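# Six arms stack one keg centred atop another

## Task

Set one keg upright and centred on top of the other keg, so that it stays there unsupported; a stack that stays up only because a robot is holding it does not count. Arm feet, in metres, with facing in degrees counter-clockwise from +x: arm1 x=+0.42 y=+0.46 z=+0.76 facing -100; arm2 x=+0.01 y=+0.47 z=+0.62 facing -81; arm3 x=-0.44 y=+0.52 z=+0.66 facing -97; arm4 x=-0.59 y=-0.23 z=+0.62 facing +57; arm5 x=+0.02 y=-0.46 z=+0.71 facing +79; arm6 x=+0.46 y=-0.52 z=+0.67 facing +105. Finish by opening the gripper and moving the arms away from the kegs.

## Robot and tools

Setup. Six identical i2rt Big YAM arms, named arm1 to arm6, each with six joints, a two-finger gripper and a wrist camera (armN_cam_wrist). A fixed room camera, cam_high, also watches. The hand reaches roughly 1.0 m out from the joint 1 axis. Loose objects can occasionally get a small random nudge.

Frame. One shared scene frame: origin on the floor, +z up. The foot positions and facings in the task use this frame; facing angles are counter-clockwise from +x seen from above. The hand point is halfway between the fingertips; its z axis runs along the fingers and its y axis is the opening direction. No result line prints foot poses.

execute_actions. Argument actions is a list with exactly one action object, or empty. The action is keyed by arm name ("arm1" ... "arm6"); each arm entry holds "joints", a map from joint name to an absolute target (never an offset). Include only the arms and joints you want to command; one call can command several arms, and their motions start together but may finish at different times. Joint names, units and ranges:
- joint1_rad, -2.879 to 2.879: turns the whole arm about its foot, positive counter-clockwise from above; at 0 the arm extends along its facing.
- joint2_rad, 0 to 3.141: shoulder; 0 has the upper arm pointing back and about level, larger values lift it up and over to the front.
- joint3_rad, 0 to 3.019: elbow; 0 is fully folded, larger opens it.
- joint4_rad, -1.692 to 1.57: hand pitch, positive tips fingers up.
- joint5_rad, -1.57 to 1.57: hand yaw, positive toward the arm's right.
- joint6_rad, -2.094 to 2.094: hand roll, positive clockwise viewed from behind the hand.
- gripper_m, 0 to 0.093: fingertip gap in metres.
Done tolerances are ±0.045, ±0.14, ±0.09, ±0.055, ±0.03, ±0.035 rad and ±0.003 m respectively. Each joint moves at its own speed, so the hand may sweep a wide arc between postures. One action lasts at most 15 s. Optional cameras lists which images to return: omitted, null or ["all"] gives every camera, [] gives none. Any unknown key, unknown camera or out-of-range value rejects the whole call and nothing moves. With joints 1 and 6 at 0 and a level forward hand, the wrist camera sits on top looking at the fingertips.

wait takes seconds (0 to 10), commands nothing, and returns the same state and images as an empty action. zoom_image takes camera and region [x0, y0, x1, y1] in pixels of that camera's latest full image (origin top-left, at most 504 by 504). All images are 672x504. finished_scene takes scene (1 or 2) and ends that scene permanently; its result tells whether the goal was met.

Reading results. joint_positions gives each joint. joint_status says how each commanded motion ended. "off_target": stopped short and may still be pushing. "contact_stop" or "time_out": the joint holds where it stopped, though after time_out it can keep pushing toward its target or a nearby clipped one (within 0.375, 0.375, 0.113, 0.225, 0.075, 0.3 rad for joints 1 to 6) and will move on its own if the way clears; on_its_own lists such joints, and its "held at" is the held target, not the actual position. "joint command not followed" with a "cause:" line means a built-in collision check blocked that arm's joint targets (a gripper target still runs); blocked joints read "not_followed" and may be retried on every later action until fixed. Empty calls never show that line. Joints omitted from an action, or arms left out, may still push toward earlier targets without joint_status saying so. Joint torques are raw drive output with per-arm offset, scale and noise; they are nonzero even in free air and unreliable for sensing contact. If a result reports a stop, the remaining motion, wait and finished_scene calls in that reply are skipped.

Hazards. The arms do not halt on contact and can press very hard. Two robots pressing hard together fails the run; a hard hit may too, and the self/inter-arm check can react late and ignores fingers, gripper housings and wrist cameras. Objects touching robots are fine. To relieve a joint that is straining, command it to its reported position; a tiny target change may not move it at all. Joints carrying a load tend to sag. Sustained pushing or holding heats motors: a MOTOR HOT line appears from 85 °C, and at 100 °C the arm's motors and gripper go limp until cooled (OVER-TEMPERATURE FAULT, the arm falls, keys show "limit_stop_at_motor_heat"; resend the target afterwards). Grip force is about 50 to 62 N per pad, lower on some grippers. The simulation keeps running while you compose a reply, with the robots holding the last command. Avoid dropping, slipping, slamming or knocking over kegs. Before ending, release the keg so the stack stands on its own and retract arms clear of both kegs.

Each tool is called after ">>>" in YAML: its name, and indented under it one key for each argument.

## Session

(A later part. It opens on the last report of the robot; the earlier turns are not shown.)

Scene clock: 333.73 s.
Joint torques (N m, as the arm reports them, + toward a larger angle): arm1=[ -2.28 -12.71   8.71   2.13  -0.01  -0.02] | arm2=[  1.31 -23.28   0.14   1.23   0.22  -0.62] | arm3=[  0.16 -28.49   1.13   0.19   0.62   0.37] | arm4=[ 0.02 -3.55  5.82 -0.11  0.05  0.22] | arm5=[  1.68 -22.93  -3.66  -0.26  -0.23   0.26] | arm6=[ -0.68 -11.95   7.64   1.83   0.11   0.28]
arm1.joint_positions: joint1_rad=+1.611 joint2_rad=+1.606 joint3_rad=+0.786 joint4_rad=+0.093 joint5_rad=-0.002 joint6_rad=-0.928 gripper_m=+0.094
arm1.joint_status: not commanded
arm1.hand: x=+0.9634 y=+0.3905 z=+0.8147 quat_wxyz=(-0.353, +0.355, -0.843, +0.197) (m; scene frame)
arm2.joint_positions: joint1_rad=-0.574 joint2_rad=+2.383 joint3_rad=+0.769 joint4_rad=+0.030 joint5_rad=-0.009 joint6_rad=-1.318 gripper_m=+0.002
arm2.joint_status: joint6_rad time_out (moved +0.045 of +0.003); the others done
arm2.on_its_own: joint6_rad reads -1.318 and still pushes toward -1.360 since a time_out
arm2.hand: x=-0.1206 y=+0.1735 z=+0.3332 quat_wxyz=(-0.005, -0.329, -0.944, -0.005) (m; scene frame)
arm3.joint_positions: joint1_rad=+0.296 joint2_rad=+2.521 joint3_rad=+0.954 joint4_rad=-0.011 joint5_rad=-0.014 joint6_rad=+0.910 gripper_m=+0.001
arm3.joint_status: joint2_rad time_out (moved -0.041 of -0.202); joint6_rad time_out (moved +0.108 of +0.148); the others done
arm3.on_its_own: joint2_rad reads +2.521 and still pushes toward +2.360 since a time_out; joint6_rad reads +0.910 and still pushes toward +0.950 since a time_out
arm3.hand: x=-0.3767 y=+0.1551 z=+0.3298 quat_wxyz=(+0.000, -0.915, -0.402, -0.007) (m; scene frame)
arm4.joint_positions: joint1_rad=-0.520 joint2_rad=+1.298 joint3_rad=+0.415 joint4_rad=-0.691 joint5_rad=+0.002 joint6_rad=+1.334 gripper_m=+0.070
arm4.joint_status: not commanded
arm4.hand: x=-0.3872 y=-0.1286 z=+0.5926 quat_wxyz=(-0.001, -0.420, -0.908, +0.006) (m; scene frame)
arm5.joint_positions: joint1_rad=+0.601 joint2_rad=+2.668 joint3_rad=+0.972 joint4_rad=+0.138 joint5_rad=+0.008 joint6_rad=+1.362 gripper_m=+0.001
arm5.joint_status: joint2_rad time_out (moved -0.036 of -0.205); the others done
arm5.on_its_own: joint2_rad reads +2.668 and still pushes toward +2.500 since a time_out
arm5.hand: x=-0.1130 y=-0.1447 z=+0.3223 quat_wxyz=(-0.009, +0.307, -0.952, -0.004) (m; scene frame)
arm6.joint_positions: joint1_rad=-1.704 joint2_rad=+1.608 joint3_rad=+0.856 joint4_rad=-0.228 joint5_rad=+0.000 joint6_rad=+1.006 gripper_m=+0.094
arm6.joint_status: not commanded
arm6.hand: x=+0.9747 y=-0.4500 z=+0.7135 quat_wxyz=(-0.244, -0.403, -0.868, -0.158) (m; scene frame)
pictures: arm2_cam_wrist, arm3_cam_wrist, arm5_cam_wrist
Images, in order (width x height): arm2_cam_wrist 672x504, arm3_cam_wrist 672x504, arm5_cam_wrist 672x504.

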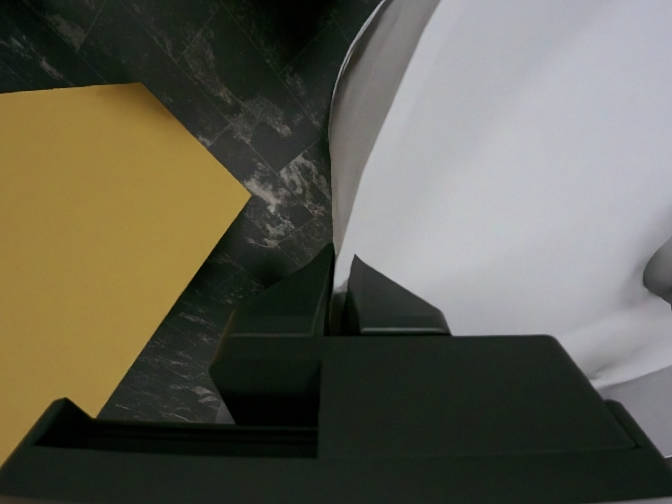

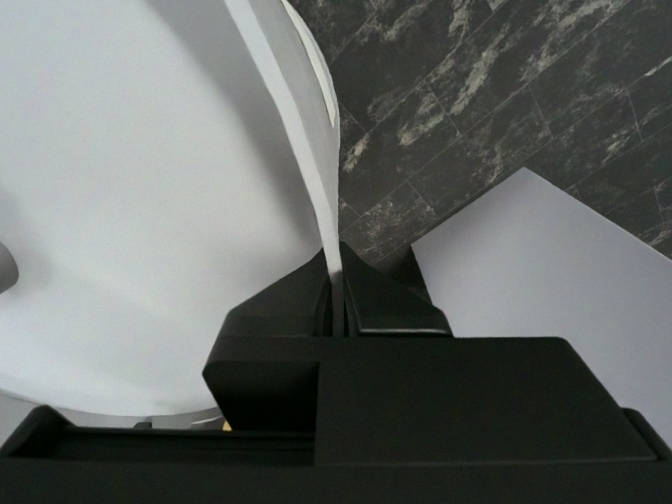

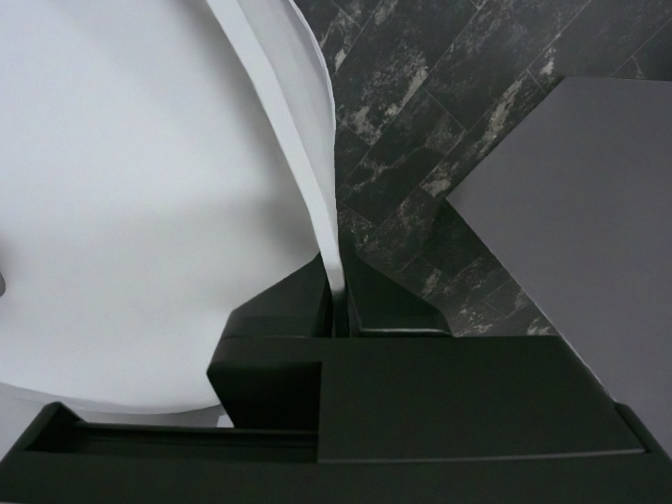

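Set down; bring arm4 to (-.382,-.115).

>>> execute_actions:
  actions:
    - {"arm2":{"joints":{"joint6_rad":-1.33,"joint2_rad":2.42,"joint3_rad":0.79,"joint4_rad":0.08}},"arm5":{"joints":{"joint6_rad":1.37,"joint2_rad":2.67,"joint3_rad":0.985,"joint4_rad":0.14}},"arm3":{"joints":{"joint6_rad":0.91,"joint2_rad":2.53,"joint3_rad":0.975,"joint4_rad":0.01}},"arm4":{"joints":{"joint1_rad":-0.48,"joint6_rad":1.39,"joint2_rad":1.75,"joint3_rad":0.4,"joint4_rad":-0.21,"gripper_m":0.093}}}
  cameras: []

>>> execute_actions:
  actions:
    - {"arm4":{"joints":{"joint2_rad":2.15,"joint3_rad":0.455,"joint4_rad":0.135}}}
  cameras: ["arm4_cam_wrist"]

>>> execute_actions:
  actions:
    - {"arm4":{"joints":{"joint2_rad":2.27,"joint3_rad":0.495,"joint4_rad":0.21}}}
  cameras: []

>>> execute_actions:
  actions:
    - {"arm4":{"joints":{"joint2_rad":2.39,"joint3_rad":0.545,"joint4_rad":0.28}}}
  cameras: []

>>> execute_actions:
  actions:
    - {"arm4":{"joints":{"joint2_rad":2.5,"joint3_rad":0.6,"joint4_rad":0.345}}}
  cameras: []

>>> execute_actions:
  actions:
    - {"arm4":{"joints":{"gripper_m":0}}}
  cameras: ["arm4_cam_wrist","cam_high"]

Scene clock: 353.97 s.
Joint torques (N m, as the arm reports them, + toward a larger angle): arm1=[ -2.28 -12.72   8.7    2.13  -0.01  -0.03] | arm2=[  1.53 -17.62  -0.47   0.81  -0.3   -0.3 ] | arm3=[ -0.02 -16.11   2.06   0.43   0.46   0.01] | arm4=[ 1.2  -5.79  1.63  0.54  0.06  0.21] | arm5=[  1.97 -13.64  -1.54   0.43  -0.34   0.1 ] | arm6=[ -0.66 -11.99   7.64   1.84   0.1    0.28]
arm1.joint_positions: joint1_rad=+1.611 joint2_rad=+1.606 joint3_rad=+0.786 joint4_rad=+0.093 joint5_rad=-0.002 joint6_rad=-0.928 gripper_m=+0.094
arm1.joint_status: not commanded
arm1.hand: x=+0.9634 y=+0.3905 z=+0.8147 quat_wxyz=(-0.353, +0.355, -0.843, +0.197) (m; scene frame)
arm2.joint_positions: joint1_rad=-0.574 joint2_rad=+2.449 joint3_rad=+0.791 joint4_rad=+0.068 joint5_rad=+0.006 joint6_rad=-1.319 gripper_m=+0.002
arm2.joint_status: all done
arm2.hand: x=-0.1210 y=+0.1788 z=+0.3129 quat_wxyz=(+0.002, -0.329, -0.944, -0.009) (m; scene frame)
arm3.joint_positions: joint1_rad=+0.296 joint2_rad=+2.553 joint3_rad=+0.960 joint4_rad=+0.010 joint5_rad=-0.012 joint6_rad=+0.901 gripper_m=+0.001
arm3.joint_status: all done
arm3.hand: x=-0.3781 y=+0.1608 z=+0.3186 quat_wxyz=(+0.002, -0.914, -0.406, -0.006) (m; scene frame)
arm4.joint_positions: joint1_rad=-0.490 joint2_rad=+1.749 joint3_rad=+0.401 joint4_rad=-0.221 joint5_rad=+0.001 joint6_rad=+1.374 gripper_m=+0.093
arm4.joint_status: all done
arm4.hand: x=-0.3784 y=-0.1168 z=+0.4928 quat_wxyz=(-0.002, -0.424, -0.906, +0.004) (m; scene frame)
arm5.joint_positions: joint1_rad=+0.601 joint2_rad=+2.692 joint3_rad=+0.994 joint4_rad=+0.138 joint5_rad=+0.010 joint6_rad=+1.360 gripper_m=+0.001
arm5.joint_status: all done
arm5.hand: x=-0.1134 y=-0.1428 z=+0.3136 quat_wxyz=(-0.010, +0.308, -0.951, -0.003) (m; scene frame)
arm6.joint_positions: joint1_rad=-1.704 joint2_rad=+1.608 joint3_rad=+0.856 joint4_rad=-0.228 joint5_rad=+0.000 joint6_rad=+1.006 gripper_m=+0.094
arm6.joint_status: not commanded
arm6.hand: x=+0.9747 y=-0.4500 z=+0.7135 quat_wxyz=(-0.244, -0.403, -0.868, -0.158) (m; scene frame)
pictures: none
No camera images: the call's "cameras" was empty. Leave "cameras" out to get every camera's image.

Scene clock: 355.10 s.
Joint torques (N m, as the arm reports them, + toward a larger angle): arm1=[ -2.28 -12.67   8.7    2.13  -0.01  -0.02] | arm2=[  1.59 -18.09  -0.42   0.75  -0.37  -0.23] | arm3=[  0.42 -16.97   2.     0.47   0.47  -0.03] | arm4=[ 1.36 -7.99 -1.55  0.56  0.06  0.22] | arm5=[  1.67 -13.68  -1.49   0.48  -0.33   0.1 ] | arm6=[ -0.67 -12.02   7.65   1.83   0.1    0.28]
arm1.joint_positions: joint1_rad=+1.611 joint2_rad=+1.606 joint3_rad=+0.786 joint4_rad=+0.093 joint5_rad=-0.002 joint6_rad=-0.928 gripper_m=+0.094
arm1.joint_status: not commanded
arm1.hand: x=+0.9634 y=+0.3905 z=+0.8147 quat_wxyz=(-0.353, +0.355, -0.843, +0.197) (m; scene frame)
arm2.joint_positions: joint1_rad=-0.574 joint2_rad=+2.449 joint3_rad=+0.791 joint4_rad=+0.068 joint5_rad=+0.006 joint6_rad=-1.319 gripper_m=+0.002
arm2.joint_status: not commanded
arm2.hand: x=-0.1210 y=+0.1788 z=+0.3129 quat_wxyz=(+0.002, -0.329, -0.944, -0.009) (m; scene frame)
arm3.joint_positions: joint1_rad=+0.296 joint2_rad=+2.553 joint3_rad=+0.960 joint4_rad=+0.010 joint5_rad=-0.012 joint6_rad=+0.901 gripper_m=+0.001
arm3.joint_status: not commanded
arm3.hand: x=-0.3781 y=+0.1608 z=+0.3186 quat_wxyz=(+0.002, -0.914, -0.406, -0.006) (m; scene frame)
arm4.joint_positions: joint1_rad=-0.490 joint2_rad=+2.155 joint3_rad=+0.459 joint4_rad=+0.124 joint5_rad=+0.001 joint6_rad=+1.375 gripper_m=+0.093
arm4.joint_status: all done
arm4.hand: x=-0.3795 y=-0.1180 z=+0.4042 quat_wxyz=(-0.001, -0.425, -0.905, +0.005) (m; scene frame)
arm5.joint_positions: joint1_rad=+0.601 joint2_rad=+2.692 joint3_rad=+0.994 joint4_rad=+0.138 joint5_rad=+0.010 joint6_rad=+1.360 gripper_m=+0.001
arm5.joint_status: not commanded
arm5.hand: x=-0.1134 y=-0.1428 z=+0.3136 quat_wxyz=(-0.010, +0.308, -0.951, -0.003) (m; scene frame)
arm6.joint_positions: joint1_rad=-1.704 joint2_rad=+1.608 joint3_rad=+0.856 joint4_rad=-0.228 joint5_rad=+0.000 joint6_rad=+1.006 gripper_m=+0.094
arm6.joint_status: not commanded
arm6.hand: x=+0.9747 y=-0.4500 z=+0.7135 quat_wxyz=(-0.244, -0.403, -0.868, -0.158) (m; scene frame)
pictures: arm4_cam_wrist
Images, in order (width x height): arm4_cam_wrist 672x504.

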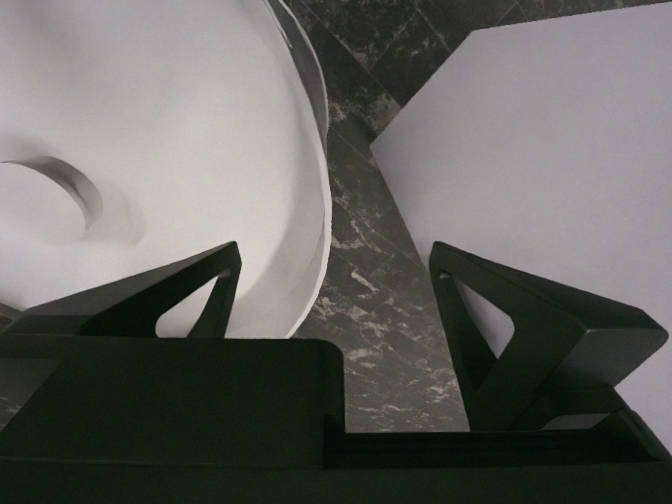

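Scene clock: 356.00 s.
Joint torques (N m, as the arm reports them, + toward a larger angle): arm1=[ -2.27 -12.74   8.69   2.12  -0.01  -0.02] | arm2=[  1.49 -18.12  -0.37   0.91  -0.35  -0.27] | arm3=[  0.21 -16.33   1.81   0.44   0.53   0.03] | arm4=[ 1.3  -8.15 -2.2   0.5   0.07  0.2 ] | arm5=[  1.75 -13.57  -1.5    0.43  -0.33   0.12] | arm6=[ -0.66 -12.     7.65   1.83   0.1    0.28]
arm1.joint_positions: joint1_rad=+1.611 joint2_rad=+1.606 joint3_rad=+0.786 joint4_rad=+0.093 joint5_rad=-0.002 joint6_rad=-0.928 gripper_m=+0.094
arm1.joint_status: not commanded
arm1.hand: x=+0.9634 y=+0.3905 z=+0.8147 quat_wxyz=(-0.353, +0.355, -0.843, +0.197) (m; scene frame)
arm2.joint_positions: joint1_rad=-0.574 joint2_rad=+2.449 joint3_rad=+0.791 joint4_rad=+0.068 joint5_rad=+0.006 joint6_rad=-1.319 gripper_m=+0.002
arm2.joint_status: not commanded
arm2.hand: x=-0.1210 y=+0.1788 z=+0.3129 quat_wxyz=(+0.002, -0.329, -0.944, -0.009) (m; scene frame)
arm3.joint_positions: joint1_rad=+0.296 joint2_rad=+2.553 joint3_rad=+0.960 joint4_rad=+0.010 joint5_rad=-0.012 joint6_rad=+0.901 gripper_m=+0.001
arm3.joint_status: not commanded
arm3.hand: x=-0.3781 y=+0.1608 z=+0.3186 quat_wxyz=(+0.002, -0.914, -0.406, -0.006) (m; scene frame)
arm4.joint_positions: joint1_rad=-0.490 joint2_rad=+2.272 joint3_rad=+0.499 joint4_rad=+0.201 joint5_rad=+0.001 joint6_rad=+1.375 gripper_m=+0.093
arm4.joint_status: all done
arm4.hand: x=-0.3783 y=-0.1176 z=+0.3758 quat_wxyz=(-0.001, -0.425, -0.905, +0.005) (m; scene frame)
arm5.joint_positions: joint1_rad=+0.601 joint2_rad=+2.692 joint3_rad=+0.994 joint4_rad=+0.138 joint5_rad=+0.010 joint6_rad=+1.360 gripper_m=+0.001
arm5.joint_status: not commanded
arm5.hand: x=-0.1134 y=-0.1428 z=+0.3136 quat_wxyz=(-0.010, +0.308, -0.951, -0.003) (m; scene frame)
arm6.joint_positions: joint1_rad=-1.704 joint2_rad=+1.608 joint3_rad=+0.856 joint4_rad=-0.228 joint5_rad=+0.000 joint6_rad=+1.006 gripper_m=+0.094
arm6.joint_status: not commanded
arm6.hand: x=+0.9747 y=-0.4500 z=+0.7135 quat_wxyz=(-0.244, -0.403, -0.868, -0.158) (m; scene frame)
pictures: none
No camera images: the call's "cameras" was empty. Leave "cameras" out to get every camera's image.

Scene clock: 356.90 s.
Joint torques (N m, as the arm reports them, + toward a larger angle): arm1=[ -2.27 -12.74   8.69   2.14  -0.01  -0.02] | arm2=[  1.65 -17.8   -0.4    0.98  -0.3   -0.29] | arm3=[  0.08 -16.57   1.96   0.41   0.52  -0.01] | arm4=[ 1.2  -8.42 -2.99  0.59  0.07  0.22] | arm5=[  1.78 -13.77  -1.5    0.37  -0.33   0.12] | arm6=[ -0.65 -11.97   7.65   1.83   0.11   0.27]
arm1.joint_positions: joint1_rad=+1.611 joint2_rad=+1.606 joint3_rad=+0.786 joint4_rad=+0.093 joint5_rad=-0.002 joint6_rad=-0.928 gripper_m=+0.094
arm1.joint_status: not commanded
arm1.hand: x=+0.9634 y=+0.3905 z=+0.8147 quat_wxyz=(-0.353, +0.355, -0.843, +0.197) (m; scene frame)
arm2.joint_positions: joint1_rad=-0.574 joint2_rad=+2.449 joint3_rad=+0.791 joint4_rad=+0.068 joint5_rad=+0.006 joint6_rad=-1.319 gripper_m=+0.002
arm2.joint_status: not commanded
arm2.hand: x=-0.1210 y=+0.1788 z=+0.3129 quat_wxyz=(+0.002, -0.329, -0.944, -0.009) (m; scene frame)
arm3.joint_positions: joint1_rad=+0.296 joint2_rad=+2.553 joint3_rad=+0.960 joint4_rad=+0.010 joint5_rad=-0.012 joint6_rad=+0.901 gripper_m=+0.001
arm3.joint_status: not commanded
arm3.hand: x=-0.3781 y=+0.1608 z=+0.3186 quat_wxyz=(+0.002, -0.914, -0.406, -0.006) (m; scene frame)
arm4.joint_positions: joint1_rad=-0.490 joint2_rad=+2.393 joint3_rad=+0.551 joint4_rad=+0.273 joint5_rad=+0.001 joint6_rad=+1.375 gripper_m=+0.093
arm4.joint_status: all done
arm4.hand: x=-0.3762 y=-0.1167 z=+0.3447 quat_wxyz=(-0.002, -0.425, -0.905, +0.004) (m; scene frame)
arm5.joint_positions: joint1_rad=+0.601 joint2_rad=+2.692 joint3_rad=+0.994 joint4_rad=+0.138 joint5_rad=+0.010 joint6_rad=+1.360 gripper_m=+0.001
arm5.joint_status: not commanded
arm5.hand: x=-0.1134 y=-0.1428 z=+0.3136 quat_wxyz=(-0.010, +0.308, -0.951, -0.003) (m; scene frame)
arm6.joint_positions: joint1_rad=-1.704 joint2_rad=+1.608 joint3_rad=+0.856 joint4_rad=-0.228 joint5_rad=+0.000 joint6_rad=+1.006 gripper_m=+0.094
arm6.joint_status: not commanded
arm6.hand: x=+0.9747 y=-0.4500 z=+0.7135 quat_wxyz=(-0.244, -0.403, -0.868, -0.158) (m; scene frame)
pictures: none
No camera images: the call's "cameras" was empty. Leave "cameras" out to get every camera's image.

Scene clock: 357.80 s.
Joint torques (N m, as the arm reports them, + toward a larger angle): arm1=[ -2.28 -12.7    8.71   2.13  -0.01  -0.03] | arm2=[  0.95 -17.99  -0.47   0.96  -0.31  -0.25] | arm3=[  0.36 -17.05   1.61   0.38   0.5   -0.03] | arm4=[ 1.24 -8.93 -3.23  0.43  0.06  0.21] | arm5=[  1.79 -13.59  -1.46   0.45  -0.33   0.09] | arm6=[ -0.67 -11.99   7.65   1.83   0.1    0.27]
arm1.joint_positions: joint1_rad=+1.611 joint2_rad=+1.606 joint3_rad=+0.786 joint4_rad=+0.093 joint5_rad=-0.002 joint6_rad=-0.928 gripper_m=+0.094
arm1.joint_status: not commanded
arm1.hand: x=+0.9634 y=+0.3905 z=+0.8147 quat_wxyz=(-0.353, +0.355, -0.843, +0.197) (m; scene frame)
arm2.joint_positions: joint1_rad=-0.574 joint2_rad=+2.449 joint3_rad=+0.791 joint4_rad=+0.068 joint5_rad=+0.006 joint6_rad=-1.319 gripper_m=+0.002
arm2.joint_status: not commanded
arm2.hand: x=-0.1210 y=+0.1788 z=+0.3129 quat_wxyz=(+0.002, -0.329, -0.944, -0.009) (m; scene frame)
arm3.joint_positions: joint1_rad=+0.296 joint2_rad=+2.553 joint3_rad=+0.960 joint4_rad=+0.010 joint5_rad=-0.012 joint6_rad=+0.901 gripper_m=+0.001
arm3.joint_status: not commanded
arm3.hand: x=-0.3781 y=+0.1608 z=+0.3186 quat_wxyz=(+0.002, -0.914, -0.406, -0.006) (m; scene frame)
arm4.joint_positions: joint1_rad=-0.490 joint2_rad=+2.501 joint3_rad=+0.606 joint4_rad=+0.337 joint5_rad=+0.001 joint6_rad=+1.375 gripper_m=+0.093
arm4.joint_status: all done
arm4.hand: x=-0.3726 y=-0.1150 z=+0.3144 quat_wxyz=(-0.006, -0.425, -0.905, -0.001) (m; scene frame)
arm5.joint_positions: joint1_rad=+0.601 joint2_rad=+2.692 joint3_rad=+0.994 joint4_rad=+0.138 joint5_rad=+0.010 joint6_rad=+1.360 gripper_m=+0.001
arm5.joint_status: not commanded
arm5.hand: x=-0.1134 y=-0.1428 z=+0.3136 quat_wxyz=(-0.010, +0.308, -0.951, -0.003) (m; scene frame)
arm6.joint_positions: joint1_rad=-1.704 joint2_rad=+1.608 joint3_rad=+0.856 joint4_rad=-0.228 joint5_rad=+0.000 joint6_rad=+1.006 gripper_m=+0.094
arm6.joint_status: not commanded
arm6.hand: x=+0.9747 y=-0.4500 z=+0.7135 quat_wxyz=(-0.244, -0.403, -0.868, -0.158) (m; scene frame)
pictures: none
No camera images: the call's "cameras" was empty. Leave "cameras" out to get every camera's image.

Scene clock: 358.57 s.
Joint torques (N m, as the arm reports them, + toward a larger angle): arm1=[ -2.3  -12.73   8.71   2.14  -0.01  -0.03] | arm2=[  1.45 -17.55  -0.5    0.89  -0.34  -0.24] | arm3=[  0.54 -16.86   1.86   0.42   0.51   0.05] | arm4=[ 1.2  -8.7  -3.1   0.42 -0.01  0.47] | arm5=[  1.81 -13.86  -1.49   0.42  -0.33   0.11] | arm6=[ -0.65 -12.01   7.65   1.82   0.11   0.27]
arm1.joint_positions: joint1_rad=+1.611 joint2_rad=+1.606 joint3_rad=+0.786 joint4_rad=+0.093 joint5_rad=-0.002 joint6_rad=-0.928 gripper_m=+0.094
arm1.joint_status: not commanded
arm1.hand: x=+0.9634 y=+0.3905 z=+0.8147 quat_wxyz=(-0.353, +0.355, -0.843, +0.197) (m; scene frame)
arm2.joint_positions: joint1_rad=-0.574 joint2_rad=+2.449 joint3_rad=+0.791 joint4_rad=+0.068 joint5_rad=+0.006 joint6_rad=-1.319 gripper_m=+0.002
arm2.joint_status: not commanded
arm2.hand: x=-0.1210 y=+0.1788 z=+0.3129 quat_wxyz=(+0.002, -0.329, -0.944, -0.009) (m; scene frame)
arm3.joint_positions: joint1_rad=+0.296 joint2_rad=+2.553 joint3_rad=+0.960 joint4_rad=+0.010 joint5_rad=-0.012 joint6_rad=+0.901 gripper_m=+0.001
arm3.joint_status: not commanded
arm3.hand: x=-0.3781 y=+0.1608 z=+0.3186 quat_wxyz=(+0.002, -0.914, -0.406, -0.006) (m; scene frame)
arm4.joint_positions: joint1_rad=-0.489 joint2_rad=+2.503 joint3_rad=+0.602 joint4_rad=+0.339 joint5_rad=+0.004 joint6_rad=+1.349 gripper_m=+0.002
arm4.joint_status: all done
arm4.hand: x=-0.3751 y=-0.1166 z=+0.3145 quat_wxyz=(-0.005, -0.412, -0.911, +0.002) (m; scene frame)
arm5.joint_positions: joint1_rad=+0.601 joint2_rad=+2.692 joint3_rad=+0.994 joint4_rad=+0.138 joint5_rad=+0.010 joint6_rad=+1.360 gripper_m=+0.001
arm5.joint_status: not commanded
arm5.hand: x=-0.1134 y=-0.1428 z=+0.3136 quat_wxyz=(-0.010, +0.308, -0.951, -0.003) (m; scene frame)
arm6.joint_positions: joint1_rad=-1.704 joint2_rad=+1.608 joint3_rad=+0.856 joint4_rad=-0.228 joint5_rad=+0.000 joint6_rad=+1.006 gripper_m=+0.094
arm6.joint_status: not commanded
arm6.hand: x=+0.9747 y=-0.4500 z=+0.7135 quat_wxyz=(-0.244, -0.403, -0.868, -0.158) (m; scene frame)
pictures: arm4_cam_wrist, cam_high
Images, in order (width x height): arm4_cam_wrist 672x504, cam_high 672x504.

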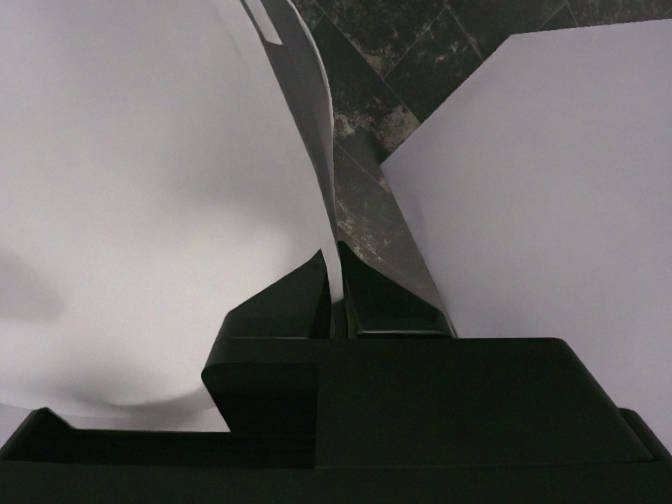

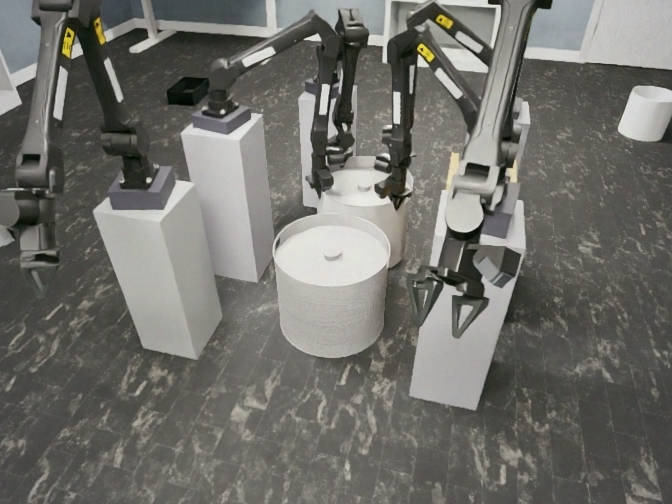

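>>> execute_actions:
  actions:
    - {"arm2":{"joints":{"joint2_rad":2.16,"joint3_rad":0.725,"joint4_rad":-0.04}},"arm5":{"joints":{"joint2_rad":2.41,"joint3_rad":0.87,"joint4_rad":0.08}},"arm3":{"joints":{"joint2_rad":2.28,"joint3_rad":0.905,"joint4_rad":-0.08}},"arm4":{"joints":{"joint1_rad":-0.53,"joint6_rad":1.31,"joint2_rad":2.22,"joint3_rad":0.48,"joint4_rad":0.21}}}
  cameras: []

>>> execute_actions:
  actions:
    - {"arm2":{"joints":{"joint2_rad":2.0,"joint3_rad":0.69,"joint4_rad":-0.14}},"arm5":{"joints":{"joint2_rad":2.26,"joint3_rad":0.795,"joint4_rad":0.02}},"arm3":{"joints":{"joint2_rad":2.13,"joint3_rad":0.855,"joint4_rad":-0.16}},"arm4":{"joints":{"joint2_rad":2.01,"joint3_rad":0.425,"joint4_rad":0.07}}}
  cameras: []

>>> execute_actions:
  actions:
    - {"arm2":{"joints":{"joint2_rad":1.83,"joint3_rad":0.69,"joint4_rad":-0.29}},"arm5":{"joints":{"joint2_rad":2.1,"joint3_rad":0.755,"joint4_rad":-0.085}},"arm3":{"joints":{"joint2_rad":1.98,"joint3_rad":0.84,"joint4_rad":-0.28}},"arm4":{"joints":{"joint2_rad":1.78,"joint3_rad":0.42,"joint4_rad":-0.13}}}
  cameras: []

>>> execute_actions:
  actions:
    - {"arm2":{"joints":{"joint2_rad":1.66,"joint3_rad":0.71,"joint4_rad":-0.455}},"arm5":{"joints":{"joint2_rad":1.93,"joint3_rad":0.73,"joint4_rad":-0.205}},"arm3":{"joints":{"joint2_rad":1.83,"joint3_rad":0.84,"joint4_rad":-0.41}},"arm4":{"joints":{"joint2_rad":1.55,"joint3_rad":0.44,"joint4_rad":-0.35}}}
  cameras: []

>>> execute_actions:
  actions:
    - {"arm2":{"joints":{"joint2_rad":1.51,"joint3_rad":0.745,"joint4_rad":-0.63}},"arm5":{"joints":{"joint2_rad":1.76,"joint3_rad":0.735,"joint4_rad":-0.36}},"arm3":{"joints":{"joint2_rad":1.69,"joint3_rad":0.86,"joint4_rad":-0.56}},"arm4":{"joints":{"joint2_rad":1.35,"joint3_rad":0.485,"joint4_rad":-0.58}}}
  cameras: ["arm2_cam_wrist","arm3_cam_wrist","arm4_cam_wrist","arm5_cam_wrist"]

Scene clock: 386.37 s.
Joint torques (N m, as the arm reports them, + toward a larger angle): arm1=[ -2.33 -12.71   8.7    2.12  -0.01  -0.03] | arm2=[  0.19 -24.48   0.92   0.38  -0.12  -0.23] | arm3=[  0.48 -23.45   2.83   0.49   0.42   0.03] | arm4=[  0.24 -11.65  -3.39  -0.14   0.     0.07] | arm5=[  1.78 -19.51  -0.74   0.25   0.01   0.09] | arm6=[ -0.64 -11.98   7.64   1.83   0.1    0.28]
arm1.joint_positions: joint1_rad=+1.611 joint2_rad=+1.606 joint3_rad=+0.786 joint4_rad=+0.093 joint5_rad=-0.002 joint6_rad=-0.928 gripper_m=+0.094
arm1.joint_status: not commanded
arm1.hand: x=+0.9634 y=+0.3905 z=+0.8147 quat_wxyz=(-0.353, +0.355, -0.843, +0.197) (m; scene frame)
arm2.joint_positions: joint1_rad=-0.568 joint2_rad=+2.259 joint3_rad=+0.720 joint4_rad=-0.032 joint5_rad=-0.001 joint6_rad=-1.319 gripper_m=+0.002
arm2.joint_status: all done
arm2.hand: x=-0.1216 y=+0.1700 z=+0.3714 quat_wxyz=(+0.000, -0.326, -0.945, +0.001) (m; scene frame)
arm3.joint_positions: joint1_rad=+0.296 joint2_rad=+2.380 joint3_rad=+0.888 joint4_rad=-0.078 joint5_rad=-0.008 joint6_rad=+0.899 gripper_m=+0.001
arm3.joint_status: all done
arm3.hand: x=-0.3771 y=+0.1515 z=+0.3780 quat_wxyz=(-0.003, -0.913, -0.407, -0.003) (m; scene frame)
arm4.joint_positions: joint1_rad=-0.522 joint2_rad=+2.279 joint3_rad=+0.497 joint4_rad=+0.219 joint5_rad=+0.002 joint6_rad=+1.308 gripper_m=+0.002
arm4.joint_status: all done
arm4.hand: x=-0.3746 y=-0.1246 z=+0.3746 quat_wxyz=(-0.004, -0.409, -0.913, +0.002) (m; scene frame)
arm5.joint_positions: joint1_rad=+0.601 joint2_rad=+2.523 joint3_rad=+0.874 joint4_rad=+0.083 joint5_rad=+0.002 joint6_rad=+1.360 gripper_m=+0.001
arm5.joint_status: all done
arm5.hand: x=-0.1130 y=-0.1487 z=+0.3725 quat_wxyz=(-0.006, +0.308, -0.951, +0.001) (m; scene frame)
arm6.joint_positions: joint1_rad=-1.704 joint2_rad=+1.608 joint3_rad=+0.856 joint4_rad=-0.228 joint5_rad=+0.000 joint6_rad=+1.006 gripper_m=+0.094
arm6.joint_status: not commanded
arm6.hand: x=+0.9747 y=-0.4500 z=+0.7135 quat_wxyz=(-0.244, -0.403, -0.868, -0.158) (m; scene frame)
pictures: none
No camera images: the call's "cameras" was empty. Leave "cameras" out to get every camera's image.

Scene clock: 387.40 s.
Joint torques (N m, as the arm reports them, + toward a larger angle): arm1=[ -2.31 -12.7    8.7    2.13  -0.01  -0.03] | arm2=[  0.9  -23.55   2.89   0.64  -0.08  -0.19] | arm3=[  0.57 -23.26   3.85   0.41   0.26   0.04] | arm4=[ -0.19 -10.86  -1.35  -0.01  -0.02   0.08] | arm5=[  1.47 -18.99   0.06   0.3    0.06   0.1 ] | arm6=[ -0.69 -11.98   7.65   1.83   0.11   0.27]
arm1.joint_positions: joint1_rad=+1.611 joint2_rad=+1.606 joint3_rad=+0.786 joint4_rad=+0.093 joint5_rad=-0.002 joint6_rad=-0.928 gripper_m=+0.094
arm1.joint_status: not commanded
arm1.hand: x=+0.9634 y=+0.3905 z=+0.8147 quat_wxyz=(-0.353, +0.355, -0.843, +0.197) (m; scene frame)
arm2.joint_positions: joint1_rad=-0.568 joint2_rad=+2.098 joint3_rad=+0.672 joint4_rad=-0.138 joint5_rad=-0.001 joint6_rad=-1.319 gripper_m=+0.002
arm2.joint_status: all done
arm2.hand: x=-0.1219 y=+0.1690 z=+0.4190 quat_wxyz=(+0.000, -0.326, -0.945, +0.005) (m; scene frame)
arm3.joint_positions: joint1_rad=+0.296 joint2_rad=+2.236 joint3_rad=+0.833 joint4_rad=-0.161 joint5_rad=-0.006 joint6_rad=+0.899 gripper_m=+0.001
arm3.joint_status: all done
arm3.hand: x=-0.3772 y=+0.1502 z=+0.4261 quat_wxyz=(-0.005, -0.913, -0.407, -0.001) (m; scene frame)
arm4.joint_positions: joint1_rad=-0.523 joint2_rad=+2.069 joint3_rad=+0.433 joint4_rad=+0.077 joint5_rad=+0.003 joint6_rad=+1.307 gripper_m=+0.002
arm4.joint_status: all done
arm4.hand: x=-0.3750 y=-0.1250 z=+0.4238 quat_wxyz=(-0.006, -0.409, -0.913, +0.001) (m; scene frame)
arm5.joint_positions: joint1_rad=+0.602 joint2_rad=+2.376 joint3_rad=+0.794 joint4_rad=+0.020 joint5_rad=+0.000 joint6_rad=+1.360 gripper_m=+0.001
arm5.joint_status: all done
arm5.hand: x=-0.1137 y=-0.1499 z=+0.4205 quat_wxyz=(-0.005, +0.309, -0.951, -0.001) (m; scene frame)
arm6.joint_positions: joint1_rad=-1.704 joint2_rad=+1.608 joint3_rad=+0.856 joint4_rad=-0.228 joint5_rad=+0.000 joint6_rad=+1.006 gripper_m=+0.094
arm6.joint_status: not commanded
arm6.hand: x=+0.9747 y=-0.4500 z=+0.7135 quat_wxyz=(-0.244, -0.403, -0.868, -0.158) (m; scene frame)
pictures: none
No camera images: the call's "cameras" was empty. Leave "cameras" out to get every camera's image.

Scene clock: 388.43 s.
Joint torques (N m, as the arm reports them, + toward a larger angle): arm1=[ -2.27 -12.71   8.69   2.12  -0.01  -0.02] | arm2=[  0.25 -22.69   5.56   0.49  -0.13  -0.24] | arm3=[  0.38 -23.35   6.54   0.47   0.27   0.08] | arm4=[ -0.06 -10.17   2.42  -0.06  -0.01   0.09] | arm5=[  1.65 -18.77   1.9    0.25   0.03   0.09] | arm6=[ -0.68 -11.98   7.65   1.83   0.1    0.28]
arm1.joint_positions: joint1_rad=+1.611 joint2_rad=+1.606 joint3_rad=+0.786 joint4_rad=+0.093 joint5_rad=-0.002 joint6_rad=-0.928 gripper_m=+0.094
arm1.joint_status: not commanded
arm1.hand: x=+0.9634 y=+0.3905 z=+0.8147 quat_wxyz=(-0.353, +0.355, -0.843, +0.197) (m; scene frame)
arm2.joint_positions: joint1_rad=-0.568 joint2_rad=+1.929 joint3_rad=+0.651 joint4_rad=-0.290 joint5_rad=-0.001 joint6_rad=-1.319 gripper_m=+0.002
arm2.joint_status: all done
arm2.hand: x=-0.1223 y=+0.1680 z=+0.4690 quat_wxyz=(+0.000, -0.326, -0.945, +0.003) (m; scene frame)
arm3.joint_positions: joint1_rad=+0.295 joint2_rad=+2.088 joint3_rad=+0.801 joint4_rad=-0.282 joint5_rad=-0.005 joint6_rad=+0.899 gripper_m=+0.001
arm3.joint_status: all done
arm3.hand: x=-0.3772 y=+0.1490 z=+0.4757 quat_wxyz=(-0.003, -0.913, -0.407, -0.001) (m; scene frame)
arm4.joint_positions: joint1_rad=-0.525 joint2_rad=+1.841 joint3_rad=+0.403 joint4_rad=-0.125 joint5_rad=+0.004 joint6_rad=+1.305 gripper_m=+0.002
arm4.joint_status: all done
arm4.hand: x=-0.3742 y=-0.1247 z=+0.4730 quat_wxyz=(-0.005, -0.409, -0.913, +0.002) (m; scene frame)
arm5.joint_positions: joint1_rad=+0.602 joint2_rad=+2.222 joint3_rad=+0.738 joint4_rad=-0.082 joint5_rad=+0.001 joint6_rad=+1.361 gripper_m=+0.001
arm5.joint_status: all done
arm5.hand: x=-0.1140 y=-0.1501 z=+0.4685 quat_wxyz=(-0.006, +0.308, -0.951, +0.001) (m; scene frame)
arm6.joint_positions: joint1_rad=-1.704 joint2_rad=+1.608 joint3_rad=+0.856 joint4_rad=-0.228 joint5_rad=+0.000 joint6_rad=+1.006 gripper_m=+0.094
arm6.joint_status: not commanded
arm6.hand: x=+0.9747 y=-0.4500 z=+0.7135 quat_wxyz=(-0.244, -0.403, -0.868, -0.158) (m; scene frame)
pictures: none
No camera images: the call's "cameras" was empty. Leave "cameras" out to get every camera's image.

Scene clock: 389.37 s.
Joint torques (N m, as the arm reports them, + toward a larger angle): arm1=[ -2.27 -12.72   8.7    2.12  -0.01  -0.02] | arm2=[  0.94 -21.87   8.38   0.65   0.06  -0.29] | arm3=[  0.96 -22.3    8.8    0.75   0.32  -0.01] | arm4=[ 0.81 -8.71  6.54  0.21 -0.09  0.1 ] | arm5=[  1.37 -18.55   4.     0.34  -0.11   0.09] | arm6=[ -0.66 -11.96   7.65   1.84   0.1    0.27]
arm1.joint_positions: joint1_rad=+1.611 joint2_rad=+1.606 joint3_rad=+0.786 joint4_rad=+0.093 joint5_rad=-0.002 joint6_rad=-0.928 gripper_m=+0.094
arm1.joint_status: not commanded
arm1.hand: x=+0.9634 y=+0.3905 z=+0.8147 quat_wxyz=(-0.353, +0.355, -0.843, +0.197) (m; scene frame)
arm2.joint_positions: joint1_rad=-0.568 joint2_rad=+1.759 joint3_rad=+0.650 joint4_rad=-0.460 joint5_rad=-0.004 joint6_rad=-1.319 gripper_m=+0.002
arm2.joint_status: all done
arm2.hand: x=-0.1223 y=+0.1671 z=+0.5212 quat_wxyz=(-0.002, -0.326, -0.945, +0.003) (m; scene frame)
arm3.joint_positions: joint1_rad=+0.295 joint2_rad=+1.939 joint3_rad=+0.786 joint4_rad=-0.415 joint5_rad=-0.007 joint6_rad=+0.899 gripper_m=+0.001
arm3.joint_status: all done
arm3.hand: x=-0.3767 y=+0.1478 z=+0.5264 quat_wxyz=(-0.004, -0.913, -0.407, -0.002) (m; scene frame)
arm4.joint_positions: joint1_rad=-0.527 joint2_rad=+1.606 joint3_rad=+0.399 joint4_rad=-0.352 joint5_rad=+0.005 joint6_rad=+1.303 gripper_m=+0.002
arm4.joint_status: all done
arm4.hand: x=-0.3728 y=-0.1244 z=+0.5239 quat_wxyz=(-0.007, -0.409, -0.913, +0.001) (m; scene frame)
arm5.joint_positions: joint1_rad=+0.602 joint2_rad=+2.056 joint3_rad=+0.695 joint4_rad=-0.204 joint5_rad=+0.005 joint6_rad=+1.361 gripper_m=+0.001
arm5.joint_status: all done
arm5.hand: x=-0.1140 y=-0.1499 z=+0.5188 quat_wxyz=(-0.008, +0.308, -0.951, +0.000) (m; scene frame)
arm6.joint_positions: joint1_rad=-1.704 joint2_rad=+1.608 joint3_rad=+0.856 joint4_rad=-0.228 joint5_rad=+0.000 joint6_rad=+1.006 gripper_m=+0.094
arm6.joint_status: not commanded
arm6.hand: x=+0.9747 y=-0.4500 z=+0.7135 quat_wxyz=(-0.244, -0.403, -0.868, -0.158) (m; scene frame)
pictures: none
No camera images: the call's "cameras" was empty. Leave "cameras" out to get every camera's image.

Scene clock: 390.30 s.
Joint torques (N m, as the arm reports them, + toward a larger angle): arm1=[ -2.26 -12.73   8.71   2.13  -0.01  -0.03] | arm2=[  0.86 -18.65  11.98   0.05  -0.03  -0.28] | arm3=[ -0.09 -22.05  11.93   0.2    0.44   0.03] | arm4=[ 0.49 -6.74 10.88 -0.12  0.11  0.12] | arm5=[  1.71 -18.17   6.41   0.09  -0.38   0.08] | arm6=[ -0.66 -11.98   7.65   1.83   0.1    0.28]
arm1.joint_positions: joint1_rad=+1.611 joint2_rad=+1.606 joint3_rad=+0.786 joint4_rad=+0.093 joint5_rad=-0.002 joint6_rad=-0.928 gripper_m=+0.094
arm1.joint_status: not commanded
arm1.hand: x=+0.9634 y=+0.3905 z=+0.8147 quat_wxyz=(-0.353, +0.355, -0.843, +0.197) (m; scene frame)
arm2.joint_positions: joint1_rad=-0.568 joint2_rad=+1.592 joint3_rad=+0.655 joint4_rad=-0.618 joint5_rad=-0.003 joint6_rad=-1.316 gripper_m=+0.002
arm2.joint_status: all done
arm2.hand: x=-0.1213 y=+0.1696 z=+0.5731 quat_wxyz=(-0.001, -0.328, -0.945, +0.009) (m; scene frame)
arm3.joint_positions: joint1_rad=+0.295 joint2_rad=+1.799 joint3_rad=+0.786 joint4_rad=-0.558 joint5_rad=-0.010 joint6_rad=+0.899 gripper_m=+0.001
arm3.joint_status: all done
arm3.hand: x=-0.3764 y=+0.1492 z=+0.5764 quat_wxyz=(-0.003, -0.913, -0.407, -0.004) (m; scene frame)
arm4.joint_positions: joint1_rad=-0.527 joint2_rad=+1.389 joint3_rad=+0.416 joint4_rad=-0.570 joint5_rad=-0.001 joint6_rad=+1.303 gripper_m=+0.002
arm4.joint_status: all done
arm4.hand: x=-0.3731 y=-0.1231 z=+0.5739 quat_wxyz=(-0.010, -0.409, -0.913, -0.007) (m; scene frame)
arm5.joint_positions: joint1_rad=+0.602 joint2_rad=+1.892 joint3_rad=+0.681 joint4_rad=-0.356 joint5_rad=+0.012 joint6_rad=+1.362 gripper_m=+0.001
arm5.joint_status: all done
arm5.hand: x=-0.1142 y=-0.1475 z=+0.5695 quat_wxyz=(-0.011, +0.308, -0.951, +0.001) (m; scene frame)
arm6.joint_positions: joint1_rad=-1.704 joint2_rad=+1.608 joint3_rad=+0.856 joint4_rad=-0.228 joint5_rad=+0.000 joint6_rad=+1.006 gripper_m=+0.094
arm6.joint_status: not commanded
arm6.hand: x=+0.9747 y=-0.4500 z=+0.7135 quat_wxyz=(-0.244, -0.403, -0.868, -0.158) (m; scene frame)
pictures: arm2_cam_wrist, arm3_cam_wrist, arm4_cam_wrist, arm5_cam_wrist
Images, in order (width x height): arm2_cam_wrist 672x504, arm3_cam_wrist 672x504, arm4_cam_wrist 672x504, arm5_cam_wrist 672x504.

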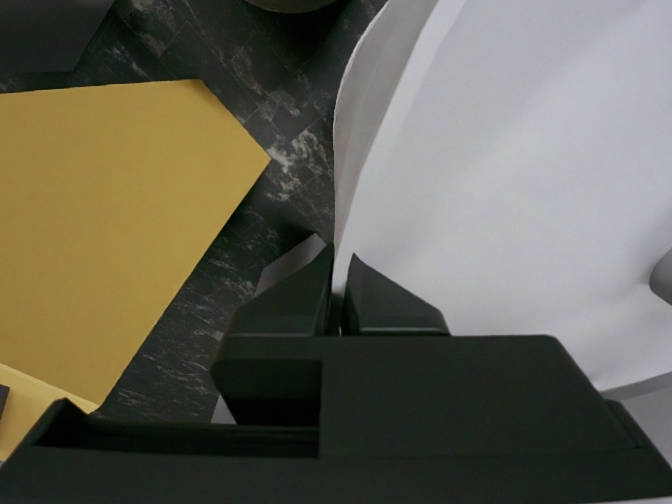

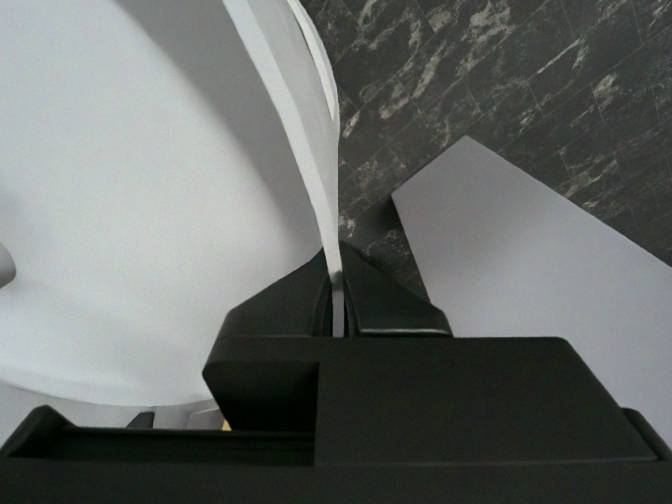

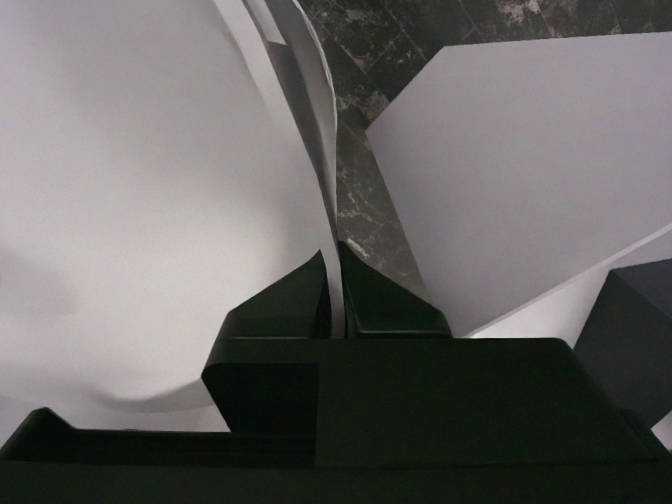

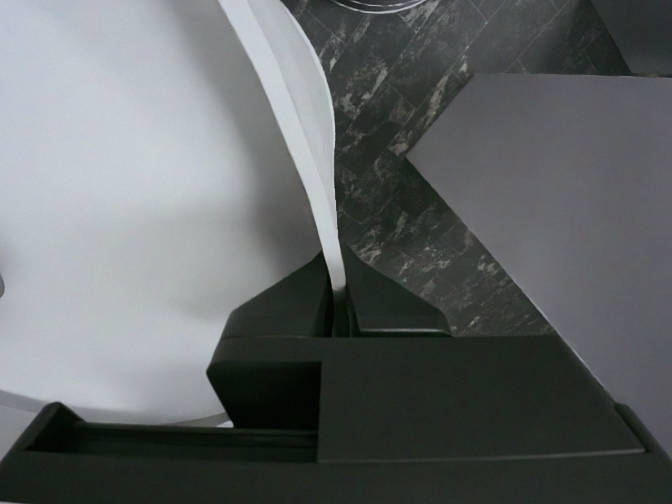

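>>> execute_actions:
  actions:
    - {"arm2":{"joints":{"joint2_rad":1.38,"joint3_rad":0.81,"joint4_rad":-0.80}},"arm5":{"joints":{"joint2_rad":1.59,"joint3_rad":0.765,"joint4_rad":-0.52}},"arm3":{"joints":{"joint2_rad":1.55,"joint3_rad":0.90,"joint4_rad":-0.715}},"arm4":{"joints":{"joint2_rad":1.19,"joint3_rad":0.56,"joint4_rad":-0.805}}}
  cameras: []

Scene clock: 401.27 s.
Joint torques (N m, as the arm reports them, + toward a larger angle): arm1=[ -2.29 -12.71   8.7    2.13  -0.01  -0.03] | arm2=[  1.24 -17.16  14.61   0.35   0.01  -0.33] | arm3=[  0.26 -21.5   15.49  -0.38   0.58   0.  ] | arm4=[ 0.49 -5.17 13.79  0.12  0.34  0.14] | arm5=[  1.83 -18.18   9.42  -0.03  -0.49   0.07] | arm6=[ -0.67 -12.01   7.65   1.83   0.1    0.28]
arm1.joint_positions: joint1_rad=+1.611 joint2_rad=+1.606 joint3_rad=+0.786 joint4_rad=+0.093 joint5_rad=-0.002 joint6_rad=-0.928 gripper_m=+0.094
arm1.joint_status: not commanded
arm1.hand: x=+0.9634 y=+0.3905 z=+0.8147 quat_wxyz=(-0.353, +0.355, -0.843, +0.197) (m; scene frame)
arm2.joint_positions: joint1_rad=-0.568 joint2_rad=+1.456 joint3_rad=+0.696 joint4_rad=-0.795 joint5_rad=-0.005 joint6_rad=-1.313 gripper_m=+0.002
arm2.joint_status: joint3_rad time_out (moved +0.041 of +0.155); the others done
arm2.on_its_own: joint3_rad reads +0.696 and still pushes toward +0.809 since a time_out
arm2.hand: x=-0.1207 y=+0.1704 z=+0.6248 quat_wxyz=(-0.001, -0.329, -0.944, +0.010) (m; scene frame)
arm3.joint_positions: joint1_rad=+0.295 joint2_rad=+1.662 joint3_rad=+0.798 joint4_rad=-0.693 joint5_rad=-0.013 joint6_rad=+0.902 gripper_m=+0.001
arm3.joint_status: joint3_rad time_out (moved +0.011 of +0.114); the others done
arm3.on_its_own: joint3_rad reads +0.798 and still pushes toward +0.900 since a time_out
arm3.hand: x=-0.3761 y=+0.1502 z=+0.6271 quat_wxyz=(-0.010, -0.914, -0.406, -0.003) (m; scene frame)
arm4.joint_positions: joint1_rad=-0.527 joint2_rad=+1.216 joint3_rad=+0.474 joint4_rad=-0.802 joint5_rad=-0.005 joint6_rad=+1.303 gripper_m=+0.002
arm4.joint_status: all done
arm4.hand: x=-0.3733 y=-0.1219 z=+0.6254 quat_wxyz=(-0.007, -0.409, -0.913, -0.007) (m; scene frame)
arm5.joint_positions: joint1_rad=+0.602 joint2_rad=+1.732 joint3_rad=+0.682 joint4_rad=-0.511 joint5_rad=+0.014 joint6_rad=+1.363 gripper_m=+0.001
arm5.joint_status: joint2_rad time_out (moved -0.160 of -0.302); the others done
arm5.on_its_own: joint2_rad reads +1.732 and still pushes toward +1.590 since a time_out
arm5.hand: x=-0.1149 y=-0.1461 z=+0.6208 quat_wxyz=(-0.012, +0.308, -0.951, -0.003) (m; scene frame)
arm6.joint_positions: joint1_rad=-1.704 joint2_rad=+1.608 joint3_rad=+0.856 joint4_rad=-0.228 joint5_rad=+0.000 joint6_rad=+1.006 gripper_m=+0.094
arm6.joint_status: not commanded
arm6.hand: x=+0.9747 y=-0.4500 z=+0.7135 quat_wxyz=(-0.244, -0.403, -0.868, -0.158) (m; scene frame)
pictures: none
No camera images: the call's "cameras" was empty. Leave "cameras" out to get every camera's image.

>>> execute_actions:
  actions:
    - {"arm2":{"joints":{"joint2_rad":1.28,"joint3_rad":0.895,"joint4_rad":-0.97}},"arm5":{"joints":{"joint2_rad":1.45,"joint3_rad":0.815,"joint4_rad":-0.695}},"arm3":{"joints":{"joint2_rad":1.45,"joint3_rad":0.975,"joint4_rad":-0.87}},"arm4":{"joints":{"joint2_rad":1.07,"joint3_rad":0.655,"joint4_rad":-1.005}}}
  cameras: []

Scene clock: 410.40 s.
Joint torques (N m, as the arm reports them, + toward a larger angle): arm1=[ -2.3  -12.71   8.71   2.12  -0.01  -0.03] | arm2=[  0.99 -17.27  15.4    0.15   0.28  -0.32] | arm3=[  0.17 -20.26  17.12  -0.25   0.6   -0.01] | arm4=[ 0.31 -4.41 16.31  0.37  0.03  0.11] | arm5=[  1.79 -16.93  12.45  -0.96  -0.41   0.05] | arm6=[ -0.66 -11.99   7.64   1.83   0.1    0.28]
arm1.joint_positions: joint1_rad=+1.611 joint2_rad=+1.606 joint3_rad=+0.786 joint4_rad=+0.093 joint5_rad=-0.002 joint6_rad=-0.928 gripper_m=+0.094
arm1.joint_status: not commanded
arm1.hand: x=+0.9634 y=+0.3905 z=+0.8147 quat_wxyz=(-0.353, +0.355, -0.843, +0.197) (m; scene frame)
arm2.joint_positions: joint1_rad=-0.568 joint2_rad=+1.358 joint3_rad=+0.764 joint4_rad=-0.962 joint5_rad=-0.011 joint6_rad=-1.313 gripper_m=+0.002
arm2.joint_status: joint3_rad time_out (moved +0.067 of +0.199); the others done
arm2.on_its_own: joint3_rad reads +0.764 and still pushes toward +0.876 since a time_out
arm2.hand: x=-0.1203 y=+0.1688 z=+0.6745 quat_wxyz=(-0.005, -0.329, -0.944, +0.009) (m; scene frame)
arm3.joint_positions: joint1_rad=+0.295 joint2_rad=+1.561 joint3_rad=+0.848 joint4_rad=-0.848 joint5_rad=-0.014 joint6_rad=+0.903 gripper_m=+0.001
arm3.joint_status: joint3_rad time_out (moved +0.050 of +0.177); the others done
arm3.on_its_own: joint3_rad reads +0.848 and still pushes toward +0.960 since a time_out
arm3.hand: x=-0.3754 y=+0.1485 z=+0.6763 quat_wxyz=(-0.008, -0.914, -0.405, -0.005) (m; scene frame)
arm4.joint_positions: joint1_rad=-0.527 joint2_rad=+1.093 joint3_rad=+0.553 joint4_rad=-1.009 joint5_rad=+0.002 joint6_rad=+1.304 gripper_m=+0.002
arm4.joint_status: joint3_rad time_out (moved +0.078 of +0.181); the others done
arm4.on_its_own: joint3_rad reads +0.553 and still pushes toward +0.655 since a time_out
arm4.hand: x=-0.3738 y=-0.1232 z=+0.6758 quat_wxyz=(-0.009, -0.409, -0.913, -0.003) (m; scene frame)
arm5.joint_positions: joint1_rad=+0.602 joint2_rad=+1.586 joint3_rad=+0.696 joint4_rad=-0.665 joint5_rad=+0.013 joint6_rad=+1.364 gripper_m=+0.001
arm5.joint_status: joint3_rad time_out (moved +0.014 of +0.133); the others done
arm5.on_its_own: joint3_rad reads +0.696 and still pushes toward +0.809 since a time_out
arm5.hand: x=-0.1148 y=-0.1483 z=+0.6699 quat_wxyz=(-0.011, +0.307, -0.952, -0.006) (m; scene frame)
arm6.joint_positions: joint1_rad=-1.704 joint2_rad=+1.608 joint3_rad=+0.856 joint4_rad=-0.228 joint5_rad=+0.000 joint6_rad=+1.006 gripper_m=+0.094
arm6.joint_status: not commanded
arm6.hand: x=+0.9747 y=-0.4500 z=+0.7135 quat_wxyz=(-0.244, -0.403, -0.868, -0.158) (m; scene frame)
pictures: none
No camera images: the call's "cameras" was empty. Leave "cameras" out to get every camera's image.

>>> execute_actions:
  actions:
    - {"arm2":{"joints":{"joint2_rad":1.19,"joint3_rad":0.99,"joint4_rad":-1.14}},"arm5":{"joints":{"joint2_rad":1.32,"joint3_rad":0.885,"joint4_rad":-0.865}},"arm3":{"joints":{"joint2_rad":1.355,"joint3_rad":1.055,"joint4_rad":-1.02}},"arm4":{"joints":{"joint2_rad":0.975,"joint3_rad":0.765,"joint4_rad":-1.195}}}
  cameras: ["cam_high"]

Scene clock: 418.60 s.
Joint torques (N m, as the arm reports them, + toward a larger angle): arm1=[ -2.27 -12.69   8.7    2.13  -0.01  -0.02] | arm2=[  0.74 -17.    16.24   0.33   0.25  -0.35] | arm3=[  0.53 -19.99  18.15   0.18   0.58   0.01] | arm4=[ 0.38 -4.28 17.76  0.45  0.02  0.11] | arm5=[  1.82 -16.12  13.41  -0.8   -0.41   0.06] | arm6=[ -0.67 -11.95   7.65   1.83   0.1    0.28]
arm1.joint_positions: joint1_rad=+1.611 joint2_rad=+1.606 joint3_rad=+0.786 joint4_rad=+0.093 joint5_rad=-0.002 joint6_rad=-0.928 gripper_m=+0.094
arm1.joint_status: not commanded
arm1.hand: x=+0.9634 y=+0.3905 z=+0.8147 quat_wxyz=(-0.353, +0.355, -0.843, +0.197) (m; scene frame)
arm2.joint_positions: joint1_rad=-0.568 joint2_rad=+1.271 joint3_rad=+0.848 joint4_rad=-1.130 joint5_rad=-0.011 joint6_rad=-1.312 gripper_m=+0.002
arm2.joint_status: joint3_rad time_out (moved +0.085 of +0.226); the others done
arm2.on_its_own: joint3_rad reads +0.848 and still pushes toward +0.961 since a time_out
arm2.hand: x=-0.1200 y=+0.1695 z=+0.7289 quat_wxyz=(-0.004, -0.329, -0.944, +0.011) (m; scene frame)
arm3.joint_positions: joint1_rad=+0.295 joint2_rad=+1.462 joint3_rad=+0.912 joint4_rad=-1.006 joint5_rad=-0.014 joint6_rad=+0.905 gripper_m=+0.001
arm3.joint_status: joint3_rad time_out (moved +0.065 of +0.207); the others done
arm3.on_its_own: joint3_rad reads +0.912 and still pushes toward +1.025 since a time_out
arm3.hand: x=-0.3754 y=+0.1482 z=+0.7312 quat_wxyz=(-0.011, -0.914, -0.405, -0.004) (m; scene frame)
arm4.joint_positions: joint1_rad=-0.527 joint2_rad=+1.001 joint3_rad=+0.655 joint4_rad=-1.202 joint5_rad=+0.003 joint6_rad=+1.305 gripper_m=+0.002
arm4.joint_status: joint3_rad time_out (moved +0.102 of +0.212); the others done
arm4.on_its_own: joint3_rad reads +0.655 and still pushes toward +0.765 since a time_out
arm4.hand: x=-0.3748 y=-0.1234 z=+0.7308 quat_wxyz=(-0.009, -0.409, -0.912, -0.004) (m; scene frame)
arm5.joint_positions: joint1_rad=+0.602 joint2_rad=+1.454 joint3_rad=+0.743 joint4_rad=-0.836 joint5_rad=+0.013 joint6_rad=+1.365 gripper_m=+0.001
arm5.joint_status: joint3_rad time_out (moved +0.046 of +0.189); the others done
arm5.on_its_own: joint3_rad reads +0.743 and still pushes toward +0.855 since a time_out
arm5.hand: x=-0.1156 y=-0.1478 z=+0.7240 quat_wxyz=(-0.011, +0.306, -0.952, -0.009) (m; scene frame)
arm6.joint_positions: joint1_rad=-1.704 joint2_rad=+1.608 joint3_rad=+0.856 joint4_rad=-0.228 joint5_rad=+0.000 joint6_rad=+1.006 gripper_m=+0.094
arm6.joint_status: not commanded
arm6.hand: x=+0.9747 y=-0.4500 z=+0.7135 quat_wxyz=(-0.244, -0.403, -0.868, -0.158) (m; scene frame)
pictures: cam_high
Images, in order (width x height): cam_high 672x504.

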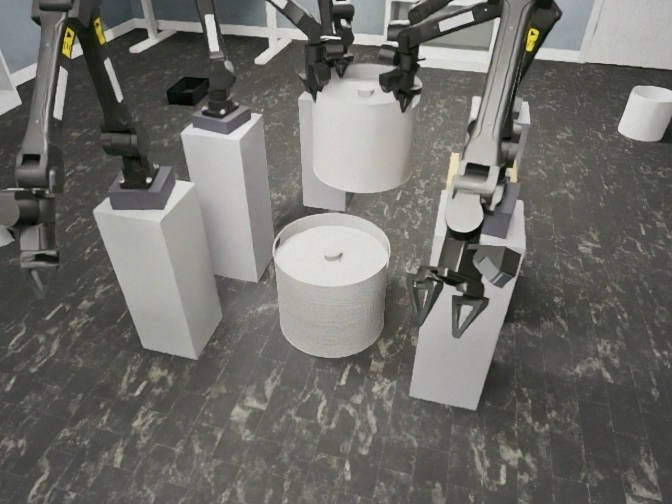

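>>> execute_actions:
  actions:
    - {"arm2":{"joints":{"joint1_rad":-0.39,"joint6_rad":-1.135,"joint2_rad":1.14,"joint3_rad":0.925,"joint4_rad":-1.145}},"arm5":{"joints":{"joint1_rad":0.425,"joint6_rad":1.185,"joint2_rad":1.275,"joint3_rad":0.815,"joint4_rad":-0.865}},"arm3":{"joints":{"joint1_rad":0.445,"joint6_rad":1.055,"joint2_rad":1.39,"joint3_rad":1.095,"joint4_rad":-1.03}},"arm4":{"joints":{"joint1_rad":-0.62,"joint6_rad":1.215,"joint2_rad":1.11,"joint3_rad":0.89,"joint4_rad":-1.155}}}
  cameras: []

Scene clock: 431.30 s.
Joint torques (N m, as the arm reports them, + toward a larger angle): arm1=[ -2.27 -12.7    8.7    2.13  -0.01  -0.03] | arm2=[  0.98 -16.19  15.61   1.36   0.27  -0.25] | arm3=[ -0.1  -19.14  18.04   0.16   0.74  -0.16] | arm4=[ 0.31 -7.86 17.84  0.11 -0.03 -0.03] | arm5=[  0.96 -15.61  12.98   0.27  -0.15  -0.04] | arm6=[ -0.66 -11.97   7.65   1.84   0.11   0.28]
arm1.joint_positions: joint1_rad=+1.611 joint2_rad=+1.606 joint3_rad=+0.786 joint4_rad=+0.093 joint5_rad=-0.002 joint6_rad=-0.928 gripper_m=+0.094
arm1.joint_status: not commanded
arm1.hand: x=+0.9634 y=+0.3905 z=+0.8147 quat_wxyz=(-0.353, +0.355, -0.843, +0.197) (m; scene frame)
arm2.joint_positions: joint1_rad=-0.385 joint2_rad=+1.220 joint3_rad=+0.824 joint4_rad=-1.167 joint5_rad=-0.011 joint6_rad=-1.125 gripper_m=+0.002
arm2.joint_status: joint3_rad time_out (moved -0.024 of +0.077); the others done
arm2.on_its_own: joint3_rad reads +0.824 and still pushes toward +0.925 since a time_out
arm2.hand: x=-0.0588 y=+0.1683 z=+0.7354 quat_wxyz=(-0.006, -0.331, -0.944, +0.005) (m; scene frame)
arm3.joint_positions: joint1_rad=+0.450 joint2_rad=+1.484 joint3_rad=+0.948 joint4_rad=-1.016 joint5_rad=-0.018 joint6_rad=+1.064 gripper_m=+0.001
arm3.joint_status: joint3_rad time_out (moved +0.035 of +0.183); the others done
arm3.on_its_own: joint3_rad reads +0.948 and still pushes toward +1.060 since a time_out
arm3.hand: x=-0.3142 y=+0.1514 z=+0.7350 quat_wxyz=(-0.012, -0.915, -0.403, -0.007) (m; scene frame)
arm4.joint_positions: joint1_rad=-0.615 joint2_rad=+1.163 joint3_rad=+0.773 joint4_rad=-1.151 joint5_rad=+0.004 joint6_rad=+1.224 gripper_m=+0.002
arm4.joint_status: joint3_rad time_out (moved +0.118 of +0.235); the others done
arm4.on_its_own: joint3_rad reads +0.773 and still pushes toward +0.886 since a time_out
arm4.hand: x=-0.3150 y=-0.1229 z=+0.7342 quat_wxyz=(-0.013, -0.413, -0.911, -0.005) (m; scene frame)
arm5.joint_positions: joint1_rad=+0.426 joint2_rad=+1.409 joint3_rad=+0.710 joint4_rad=-0.862 joint5_rad=+0.006 joint6_rad=+1.192 gripper_m=+0.001
arm5.joint_status: joint3_rad time_out (moved -0.032 of +0.072); the others done
arm5.on_its_own: joint3_rad reads +0.710 and still pushes toward +0.815 since a time_out
arm5.hand: x=-0.0559 y=-0.1461 z=+0.7290 quat_wxyz=(-0.009, +0.305, -0.952, -0.002) (m; scene frame)
arm6.joint_positions: joint1_rad=-1.704 joint2_rad=+1.608 joint3_rad=+0.856 joint4_rad=-0.228 joint5_rad=+0.000 joint6_rad=+1.006 gripper_m=+0.094
arm6.joint_status: not commanded
arm6.hand: x=+0.9747 y=-0.4500 z=+0.7135 quat_wxyz=(-0.244, -0.403, -0.868, -0.158) (m; scene frame)
pictures: none
No camera images: the call's "cameras" was empty. Leave "cameras" out to get every camera's image.


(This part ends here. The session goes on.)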